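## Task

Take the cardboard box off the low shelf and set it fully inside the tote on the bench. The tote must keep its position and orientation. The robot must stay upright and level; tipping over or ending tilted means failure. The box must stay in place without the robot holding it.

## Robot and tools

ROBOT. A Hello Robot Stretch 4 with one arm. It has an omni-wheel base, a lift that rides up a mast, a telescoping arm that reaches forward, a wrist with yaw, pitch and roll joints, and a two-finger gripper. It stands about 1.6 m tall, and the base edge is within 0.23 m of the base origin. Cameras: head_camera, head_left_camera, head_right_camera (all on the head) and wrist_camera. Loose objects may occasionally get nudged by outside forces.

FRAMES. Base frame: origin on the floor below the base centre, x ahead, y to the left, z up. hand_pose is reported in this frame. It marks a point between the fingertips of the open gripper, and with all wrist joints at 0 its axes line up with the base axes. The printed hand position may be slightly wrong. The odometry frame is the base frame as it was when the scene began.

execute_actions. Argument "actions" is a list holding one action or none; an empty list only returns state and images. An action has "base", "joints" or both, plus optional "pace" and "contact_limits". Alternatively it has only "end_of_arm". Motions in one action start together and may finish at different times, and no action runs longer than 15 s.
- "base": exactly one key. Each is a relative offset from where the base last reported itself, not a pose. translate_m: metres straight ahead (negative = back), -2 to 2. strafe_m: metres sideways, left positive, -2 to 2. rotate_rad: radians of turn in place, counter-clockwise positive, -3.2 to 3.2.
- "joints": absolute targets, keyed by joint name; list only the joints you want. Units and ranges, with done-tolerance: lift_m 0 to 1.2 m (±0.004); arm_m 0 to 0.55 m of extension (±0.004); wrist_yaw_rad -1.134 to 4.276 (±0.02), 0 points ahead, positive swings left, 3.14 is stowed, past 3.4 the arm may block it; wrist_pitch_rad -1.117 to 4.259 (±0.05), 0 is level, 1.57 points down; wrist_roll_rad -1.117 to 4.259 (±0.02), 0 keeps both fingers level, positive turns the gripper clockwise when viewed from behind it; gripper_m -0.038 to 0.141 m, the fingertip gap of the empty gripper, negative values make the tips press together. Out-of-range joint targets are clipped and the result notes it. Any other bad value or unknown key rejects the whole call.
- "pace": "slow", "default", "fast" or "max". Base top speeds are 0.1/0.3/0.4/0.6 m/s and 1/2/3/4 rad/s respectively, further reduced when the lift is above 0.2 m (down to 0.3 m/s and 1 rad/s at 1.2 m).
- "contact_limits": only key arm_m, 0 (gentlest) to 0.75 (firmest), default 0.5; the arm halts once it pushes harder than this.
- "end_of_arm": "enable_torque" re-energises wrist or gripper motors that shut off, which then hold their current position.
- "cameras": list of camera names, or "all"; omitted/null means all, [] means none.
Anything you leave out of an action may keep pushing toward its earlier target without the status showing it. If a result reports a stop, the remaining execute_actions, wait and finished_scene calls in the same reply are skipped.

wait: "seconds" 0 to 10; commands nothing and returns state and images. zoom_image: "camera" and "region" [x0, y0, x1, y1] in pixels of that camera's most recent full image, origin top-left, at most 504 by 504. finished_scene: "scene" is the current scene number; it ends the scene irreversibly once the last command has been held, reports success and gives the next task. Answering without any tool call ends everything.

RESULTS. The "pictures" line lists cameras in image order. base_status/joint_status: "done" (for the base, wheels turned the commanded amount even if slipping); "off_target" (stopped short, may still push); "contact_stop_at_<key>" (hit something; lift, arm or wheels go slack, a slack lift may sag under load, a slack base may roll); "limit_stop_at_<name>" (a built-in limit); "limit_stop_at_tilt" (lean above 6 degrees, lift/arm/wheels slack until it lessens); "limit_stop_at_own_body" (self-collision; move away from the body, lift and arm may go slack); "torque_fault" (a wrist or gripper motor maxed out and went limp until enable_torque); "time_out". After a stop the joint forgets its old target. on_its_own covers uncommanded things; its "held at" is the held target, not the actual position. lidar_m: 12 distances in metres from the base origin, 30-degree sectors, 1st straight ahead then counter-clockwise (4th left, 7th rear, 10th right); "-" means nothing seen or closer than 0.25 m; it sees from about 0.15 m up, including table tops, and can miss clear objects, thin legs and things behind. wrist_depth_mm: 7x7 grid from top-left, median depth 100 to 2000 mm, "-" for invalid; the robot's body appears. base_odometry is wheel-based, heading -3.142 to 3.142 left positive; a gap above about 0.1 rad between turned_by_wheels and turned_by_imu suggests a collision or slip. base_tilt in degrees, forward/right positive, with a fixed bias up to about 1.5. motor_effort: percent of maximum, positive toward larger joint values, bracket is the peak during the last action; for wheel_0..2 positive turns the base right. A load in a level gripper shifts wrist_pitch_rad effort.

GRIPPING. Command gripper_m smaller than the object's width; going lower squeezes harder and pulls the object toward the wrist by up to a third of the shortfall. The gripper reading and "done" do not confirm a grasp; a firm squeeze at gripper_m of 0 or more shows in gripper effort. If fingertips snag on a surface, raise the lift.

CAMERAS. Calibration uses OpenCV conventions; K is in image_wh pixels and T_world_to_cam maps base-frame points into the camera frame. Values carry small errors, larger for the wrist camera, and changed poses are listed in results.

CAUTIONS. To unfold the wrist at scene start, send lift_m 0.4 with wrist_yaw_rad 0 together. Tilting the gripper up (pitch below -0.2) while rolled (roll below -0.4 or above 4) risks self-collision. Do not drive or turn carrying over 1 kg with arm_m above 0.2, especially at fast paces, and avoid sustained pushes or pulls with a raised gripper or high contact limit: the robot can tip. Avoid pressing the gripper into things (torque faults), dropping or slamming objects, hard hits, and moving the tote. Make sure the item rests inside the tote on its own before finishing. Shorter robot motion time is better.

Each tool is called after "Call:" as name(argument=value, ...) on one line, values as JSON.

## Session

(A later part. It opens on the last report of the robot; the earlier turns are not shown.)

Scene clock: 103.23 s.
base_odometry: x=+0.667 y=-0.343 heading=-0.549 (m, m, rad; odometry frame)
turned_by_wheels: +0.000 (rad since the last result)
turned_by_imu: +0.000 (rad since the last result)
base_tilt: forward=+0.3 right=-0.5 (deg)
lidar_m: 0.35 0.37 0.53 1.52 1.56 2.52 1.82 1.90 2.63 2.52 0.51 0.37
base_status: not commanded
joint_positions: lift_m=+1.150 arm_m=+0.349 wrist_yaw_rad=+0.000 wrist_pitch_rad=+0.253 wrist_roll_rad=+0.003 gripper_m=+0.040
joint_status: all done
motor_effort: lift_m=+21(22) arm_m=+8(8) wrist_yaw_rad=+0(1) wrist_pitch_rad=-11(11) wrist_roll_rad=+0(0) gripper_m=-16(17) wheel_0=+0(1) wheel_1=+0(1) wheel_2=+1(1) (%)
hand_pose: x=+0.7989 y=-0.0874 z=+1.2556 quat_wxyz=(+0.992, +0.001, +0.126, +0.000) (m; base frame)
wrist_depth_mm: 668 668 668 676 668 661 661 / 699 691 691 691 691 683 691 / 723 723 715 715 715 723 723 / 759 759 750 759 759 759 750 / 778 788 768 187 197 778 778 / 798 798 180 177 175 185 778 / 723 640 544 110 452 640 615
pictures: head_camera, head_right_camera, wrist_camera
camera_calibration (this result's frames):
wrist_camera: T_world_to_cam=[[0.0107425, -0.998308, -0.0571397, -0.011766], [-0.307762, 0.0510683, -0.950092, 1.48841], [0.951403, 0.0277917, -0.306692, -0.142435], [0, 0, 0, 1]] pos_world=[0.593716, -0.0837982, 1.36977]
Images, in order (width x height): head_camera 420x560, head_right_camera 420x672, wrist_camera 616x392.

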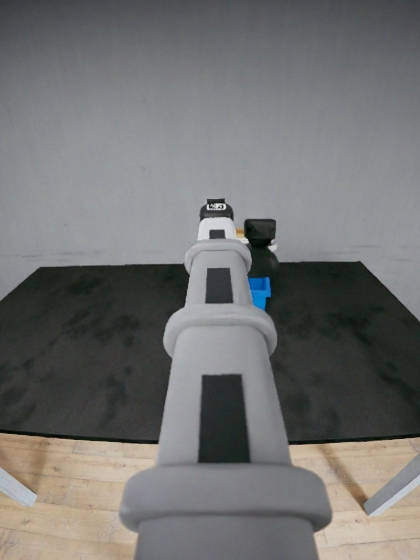

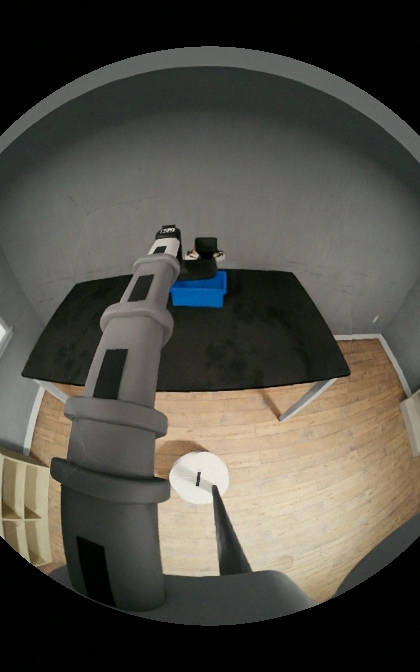

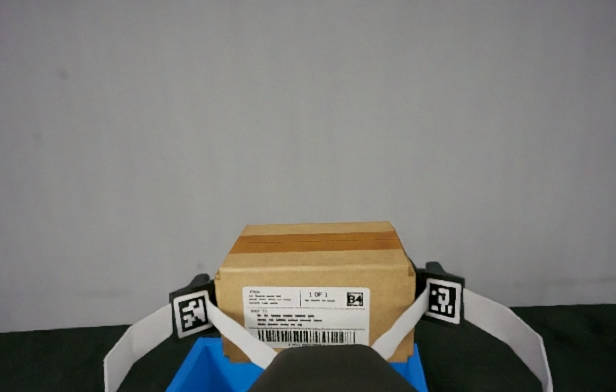

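Call:
execute_actions(actions=[{"joints":{"arm_m":0.54,"wrist_pitch_rad":0.9},"pace":"slow"}], cameras=[])

Call:
execute_actions(actions=[{"joints":{"lift_m":1.08},"pace":"slow"}], cameras=["head_left_camera","wrist_camera","head_right_camera"])

Scene clock: 117.47 s.
base_odometry: x=+0.667 y=-0.343 heading=-0.549 (m, m, rad; odometry frame)
turned_by_wheels: +0.000 (rad since the last result)
turned_by_imu: +0.000 (rad since the last result)
base_tilt: forward=+0.3 right=-0.5 (deg)
lidar_m: 0.36 0.39 0.54 1.51 1.58 2.49 1.81 1.91 2.62 2.51 0.55 0.40
base_status: not commanded
joint_positions: lift_m=+1.150 arm_m=+0.539 wrist_yaw_rad=+0.000 wrist_pitch_rad=+0.902 wrist_roll_rad=+0.003 gripper_m=+0.040
joint_status: all done
motor_effort: lift_m=+22(21) arm_m=+8(8) wrist_yaw_rad=+0(0) wrist_pitch_rad=-6(10) wrist_roll_rad=+0(0) gripper_m=-17(17) wheel_0=+0(0) wheel_1=+0(0) wheel_2=+1(1) (%)
hand_pose: x=+0.8885 y=-0.0874 z=+1.1016 quat_wxyz=(+0.900, +0.001, +0.436, -0.001) (m; base frame)
wrist_depth_mm: 539 544 544 549 559 564 569 / 609 615 609 609 621 609 615 / 585 585 574 564 564 554 549 / 525 402 413 399 384 488 488 / 477 377 442 188 197 442 445 / 427 320 180 177 175 186 404 / 387 271 268 110 256 290 366
pictures: none
No camera images: the call's "cameras" was empty. Leave "cameras" out to get every camera's image.

Scene clock: 118.93 s.
base_odometry: x=+0.667 y=-0.343 heading=-0.549 (m, m, rad; odometry frame)
turned_by_wheels: +0.000 (rad since the last result)
turned_by_imu: +0.000 (rad since the last result)
base_tilt: forward=+0.3 right=-0.5 (deg)
lidar_m: 0.36 0.39 0.53 1.51 1.57 2.52 1.84 1.89 2.64 2.52 0.52 0.38
base_status: not commanded
joint_positions: lift_m=+1.080 arm_m=+0.539 wrist_yaw_rad=+0.000 wrist_pitch_rad=+0.899 wrist_roll_rad=+0.003 gripper_m=+0.040
joint_status: all done
motor_effort: lift_m=+14(21) arm_m=+7(7) wrist_yaw_rad=+0(0) wrist_pitch_rad=+3(6) wrist_roll_rad=+0(0) gripper_m=-18(18) wheel_0=+0(0) wheel_1=+0(0) wheel_2=+1(1) (%)
hand_pose: x=+0.8893 y=-0.0874 z=+1.0328 quat_wxyz=(+0.901, +0.001, +0.434, -0.001) (m; base frame)
wrist_depth_mm: 539 544 544 544 549 559 554 / 559 554 554 544 535 525 512 / 492 336 343 334 324 442 452 / 427 347 402 397 382 309 407 / 273 353 373 186 196 271 370 / 234 301 180 177 175 186 338 / 320 213 251 110 200 202 306
pictures: head_left_camera, head_right_camera, wrist_camera
camera_calibration (this result's frames):
wrist_camera: T_world_to_cam=[[-0.0259068, -0.998302, -0.0521815, 0.00199542], [-0.817314, 0.0512086, -0.573912, 1.36914], [0.57561, 0.0277804, -0.817252, 0.564712], [0, 0, 0, 1]] pos_world=[0.794016, -0.0838077, 1.24738]
Images, in order (width x height): head_left_camera 420x672, head_right_camera 420x672, wrist_camera 616x392.

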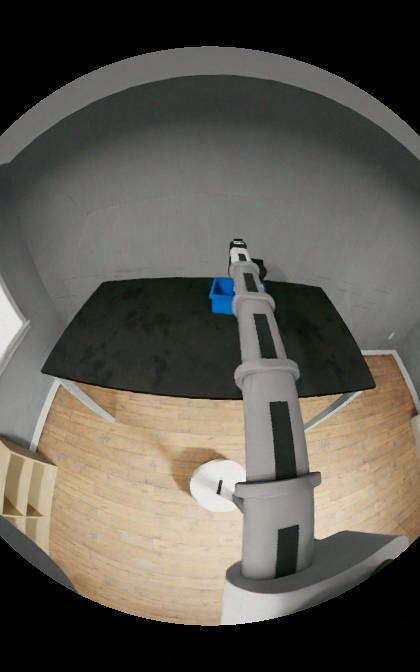

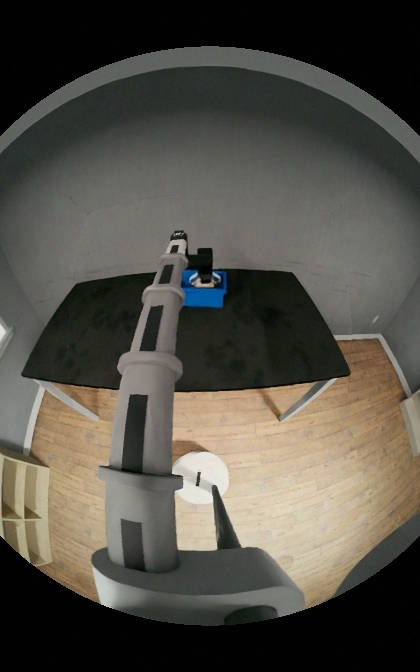

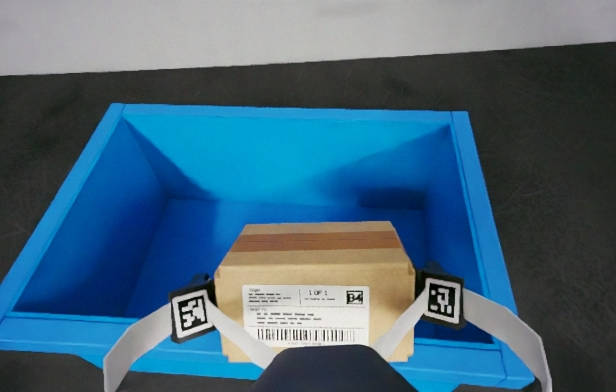

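Call:
execute_actions(actions=[{"joints":{"lift_m":1.11},"pace":"slow"}], cameras=[])

Call:
execute_actions(actions=[{"base":{"translate_m":0.06},"pace":"slow"}], cameras=[])

Call:
execute_actions(actions=[{"joints":{"lift_m":1.06},"pace":"slow"}], cameras=["wrist_camera","head_right_camera"])

Scene clock: 126.07 s.
base_odometry: x=+0.667 y=-0.343 heading=-0.549 (m, m, rad; odometry frame)
turned_by_wheels: +0.000 (rad since the last result)
turned_by_imu: +0.000 (rad since the last result)
base_tilt: forward=+0.2 right=-0.5 (deg)
lidar_m: 0.36 0.39 0.54 1.51 1.56 2.52 1.83 1.89 2.63 2.54 0.54 0.39
base_status: not commanded
joint_positions: lift_m=+1.110 arm_m=+0.539 wrist_yaw_rad=+0.000 wrist_pitch_rad=+0.902 wrist_roll_rad=+0.003 gripper_m=+0.040
joint_status: all done
motor_effort: lift_m=+22(26) arm_m=+7(7) wrist_yaw_rad=+0(0) wrist_pitch_rad=-7(6) wrist_roll_rad=+0(0) gripper_m=-15(18) wheel_0=+1(1) wheel_1=+0(0) wheel_2=+1(1) (%)
hand_pose: x=+0.8886 y=-0.0874 z=+1.0616 quat_wxyz=(+0.900, +0.001, +0.436, -0.001) (m; base frame)
wrist_depth_mm: 539 544 544 549 549 554 569 / 585 585 585 580 574 564 554 / 535 366 357 359 349 496 488 / 469 349 413 402 382 436 436 / 415 351 402 187 196 382 397 / 274 320 181 176 175 186 364 / 343 240 238 110 223 227 332
pictures: none
No camera images: the call's "cameras" was empty. Leave "cameras" out to get every camera's image.

Scene clock: 127.90 s.
base_odometry: x=+0.719 y=-0.374 heading=-0.549 (m, m, rad; odometry frame)
turned_by_wheels: +0.000 (rad since the last result)
turned_by_imu: +0.000 (rad since the last result)
base_tilt: forward=+0.2 right=-0.5 (deg)
lidar_m: 0.31 0.33 0.43 1.54 1.58 2.54 1.87 1.96 2.63 2.52 0.45 0.32
base_status: done
joint_positions: lift_m=+1.110 arm_m=+0.539 wrist_yaw_rad=+0.000 wrist_pitch_rad=+0.902 wrist_roll_rad=+0.003 gripper_m=+0.040
joint_status: not commanded
motor_effort: lift_m=+22(22) arm_m=+7(7) wrist_yaw_rad=+0(0) wrist_pitch_rad=-6(6) wrist_roll_rad=+0(0) gripper_m=-17(16) wheel_0=+1(1) wheel_1=+2(3) wheel_2=+0(6) (%)
hand_pose: x=+0.8886 y=-0.0874 z=+1.0616 quat_wxyz=(+0.900, +0.001, +0.436, -0.001) (m; base frame)
wrist_depth_mm: 477 480 484 484 492 492 500 / 539 544 549 554 549 549 539 / 525 530 517 508 504 500 488 / 473 320 324 310 312 439 439 / 415 338 355 187 196 297 397 / 274 306 181 176 175 185 362 / 255 294 336 109 327 239 330
pictures: none
No camera images: the call's "cameras" was empty. Leave "cameras" out to get every camera's image.

Scene clock: 129.20 s.
base_odometry: x=+0.719 y=-0.374 heading=-0.549 (m, m, rad; odometry frame)
turned_by_wheels: +0.000 (rad since the last result)
turned_by_imu: +0.000 (rad since the last result)
base_tilt: forward=+0.3 right=-0.5 (deg)
lidar_m: 0.29 0.32 0.46 1.53 1.56 2.56 1.86 1.98 2.62 2.52 0.45 0.32
base_status: not commanded
joint_positions: lift_m=+1.060 arm_m=+0.539 wrist_yaw_rad=+0.000 wrist_pitch_rad=+0.902 wrist_roll_rad=+0.003 gripper_m=+0.040
joint_status: all done
motor_effort: lift_m=+15(19) arm_m=+7(7) wrist_yaw_rad=+0(0) wrist_pitch_rad=-6(7) wrist_roll_rad=+0(0) gripper_m=-17(15) wheel_0=+1(2) wheel_1=+2(2) wheel_2=+0(0) (%)
hand_pose: x=+0.8886 y=-0.0874 z=+1.0121 quat_wxyz=(+0.900, +0.001, +0.436, -0.001) (m; base frame)
wrist_depth_mm: 473 477 480 480 484 500 496 / 517 512 508 500 488 484 477 / 459 283 278 271 433 430 424 / 271 307 310 301 290 264 379 / 239 338 347 187 196 245 342 / 243 306 180 177 175 185 307 / 245 290 291 110 281 239 181
pictures: head_right_camera, wrist_camera
camera_calibration (this result's frames):
wrist_camera: T_world_to_cam=[[-0.0260152, -0.998303, -0.0520992, 0.00092089], [-0.819173, 0.0511599, -0.57126, 1.35564], [0.572956, 0.0278169, -0.819114, 0.552443], [0, 0, 0, 1]] pos_world=[0.794005, -0.0838025, 1.22699]
Images, in order (width x height): head_right_camera 420x672, wrist_camera 616x392.

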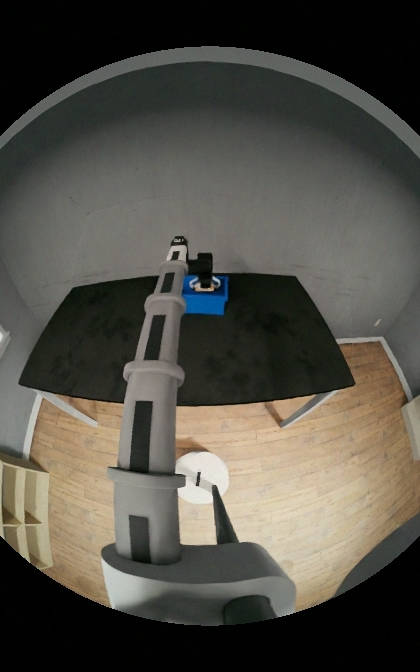

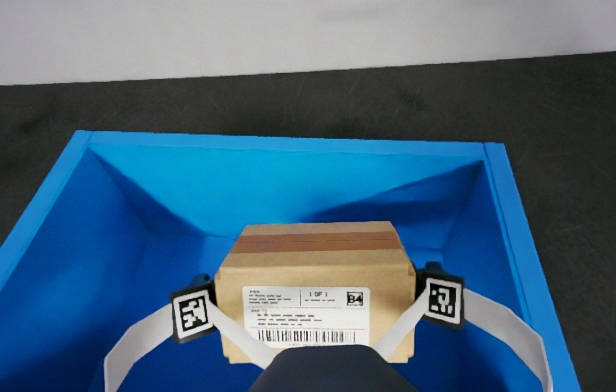

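Call:
execute_actions(actions=[{"joints":{"lift_m":1.03},"pace":"slow","contact_limits":{}}], cameras=[])

Call:
execute_actions(actions=[{"joints":{"gripper_m":0.125}}], cameras=[])

Call:
execute_actions(actions=[{"joints":{"lift_m":1.19}}], cameras=["wrist_camera","head_right_camera"])

action 0: "contact_limits" must be an object like {"arm_m": 0.15}; or leave it out

Scene clock: 135.50 s.
base_odometry: x=+0.719 y=-0.374 heading=-0.549 (m, m, rad; odometry frame)
turned_by_wheels: +0.000 (rad since the last result)
turned_by_imu: +0.000 (rad since the last result)
base_tilt: forward=+0.4 right=-0.5 (deg)
lidar_m: 0.31 0.32 0.45 1.53 1.57 2.58 1.87 1.97 2.60 2.53 0.46 0.32
base_status: not commanded
joint_positions: lift_m=+1.060 arm_m=+0.539 wrist_yaw_rad=+0.000 wrist_pitch_rad=+0.902 wrist_roll_rad=+0.003 gripper_m=+0.125
joint_status: all done
motor_effort: lift_m=+15(16) arm_m=+7(6) wrist_yaw_rad=-1(0) wrist_pitch_rad=-6(6) wrist_roll_rad=+0(0) gripper_m=-1(16) wheel_0=+2(1) wheel_1=+2(2) wheel_2=+0(0) (%)
hand_pose: x=+0.8886 y=-0.0874 z=+1.0121 quat_wxyz=(+0.900, +0.001, +0.436, -0.001) (m; base frame)
wrist_depth_mm: 477 477 477 484 484 492 500 / 512 512 512 504 488 488 480 / 459 286 274 270 439 430 424 / 270 307 310 300 290 263 379 / 240 342 351 345 338 222 343 / 241 306 218 257 259 198 309 / 245 296 291 109 291 238 185
pictures: none
No camera images: the call's "cameras" was empty. Leave "cameras" out to get every camera's image.

Scene clock: 137.10 s.
base_odometry: x=+0.719 y=-0.374 heading=-0.549 (m, m, rad; odometry frame)
turned_by_wheels: +0.000 (rad since the last result)
turned_by_imu: +0.000 (rad since the last result)
base_tilt: forward=+0.3 right=-0.5 (deg)
lidar_m: 0.28 0.30 0.46 1.53 1.57 2.54 1.88 1.97 2.61 2.54 0.46 0.33
base_status: not commanded
joint_positions: lift_m=+1.190 arm_m=+0.539 wrist_yaw_rad=+0.000 wrist_pitch_rad=+0.902 wrist_roll_rad=+0.003 gripper_m=+0.125
joint_status: all done
motor_effort: lift_m=+22(20) arm_m=+7(7) wrist_yaw_rad=-1(0) wrist_pitch_rad=-6(7) wrist_roll_rad=+0(0) gripper_m=+0(0) wheel_0=+1(1) wheel_1=+2(2) wheel_2=+0(0) (%)
hand_pose: x=+0.8886 y=-0.0874 z=+1.1417 quat_wxyz=(+0.900, +0.001, +0.436, -0.001) (m; base frame)
wrist_depth_mm: 477 477 477 480 488 492 496 / 539 535 549 559 549 564 569 / 615 615 615 609 603 603 603 / 580 569 564 554 549 539 544 / 517 500 389 389 375 488 488 / 469 349 219 445 410 319 442 / 433 327 421 110 410 317 407
pictures: head_right_camera, wrist_camera
camera_calibration (this result's frames):
wrist_camera: T_world_to_cam=[[-0.0260042, -0.998303, -0.0521048, 0.00766799], [-0.819052, 0.0511601, -0.571434, 1.42978], [0.57313, 0.0278168, -0.818992, 0.658231], [0, 0, 0, 1]] pos_world=[0.794009, -0.0838025, 1.35651]
Images, in order (width x height): head_right_camera 420x672, wrist_camera 616x392.

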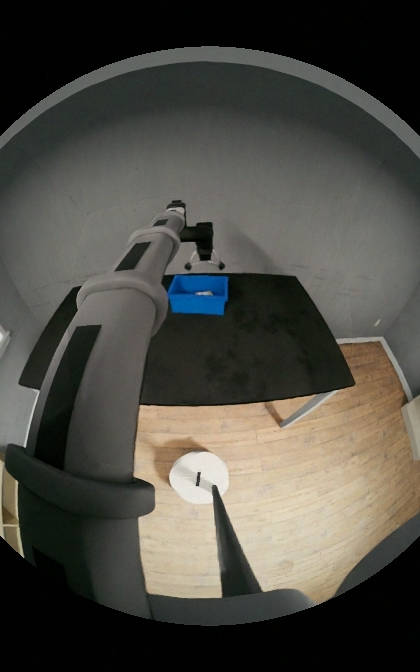

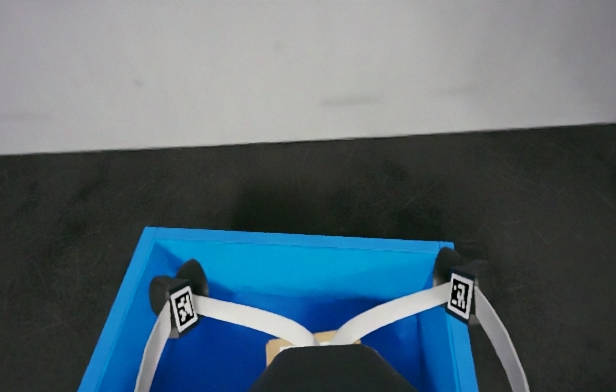

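In the tote.

Call:
finished_scene(scene=1)

The scene is finished: the task was done.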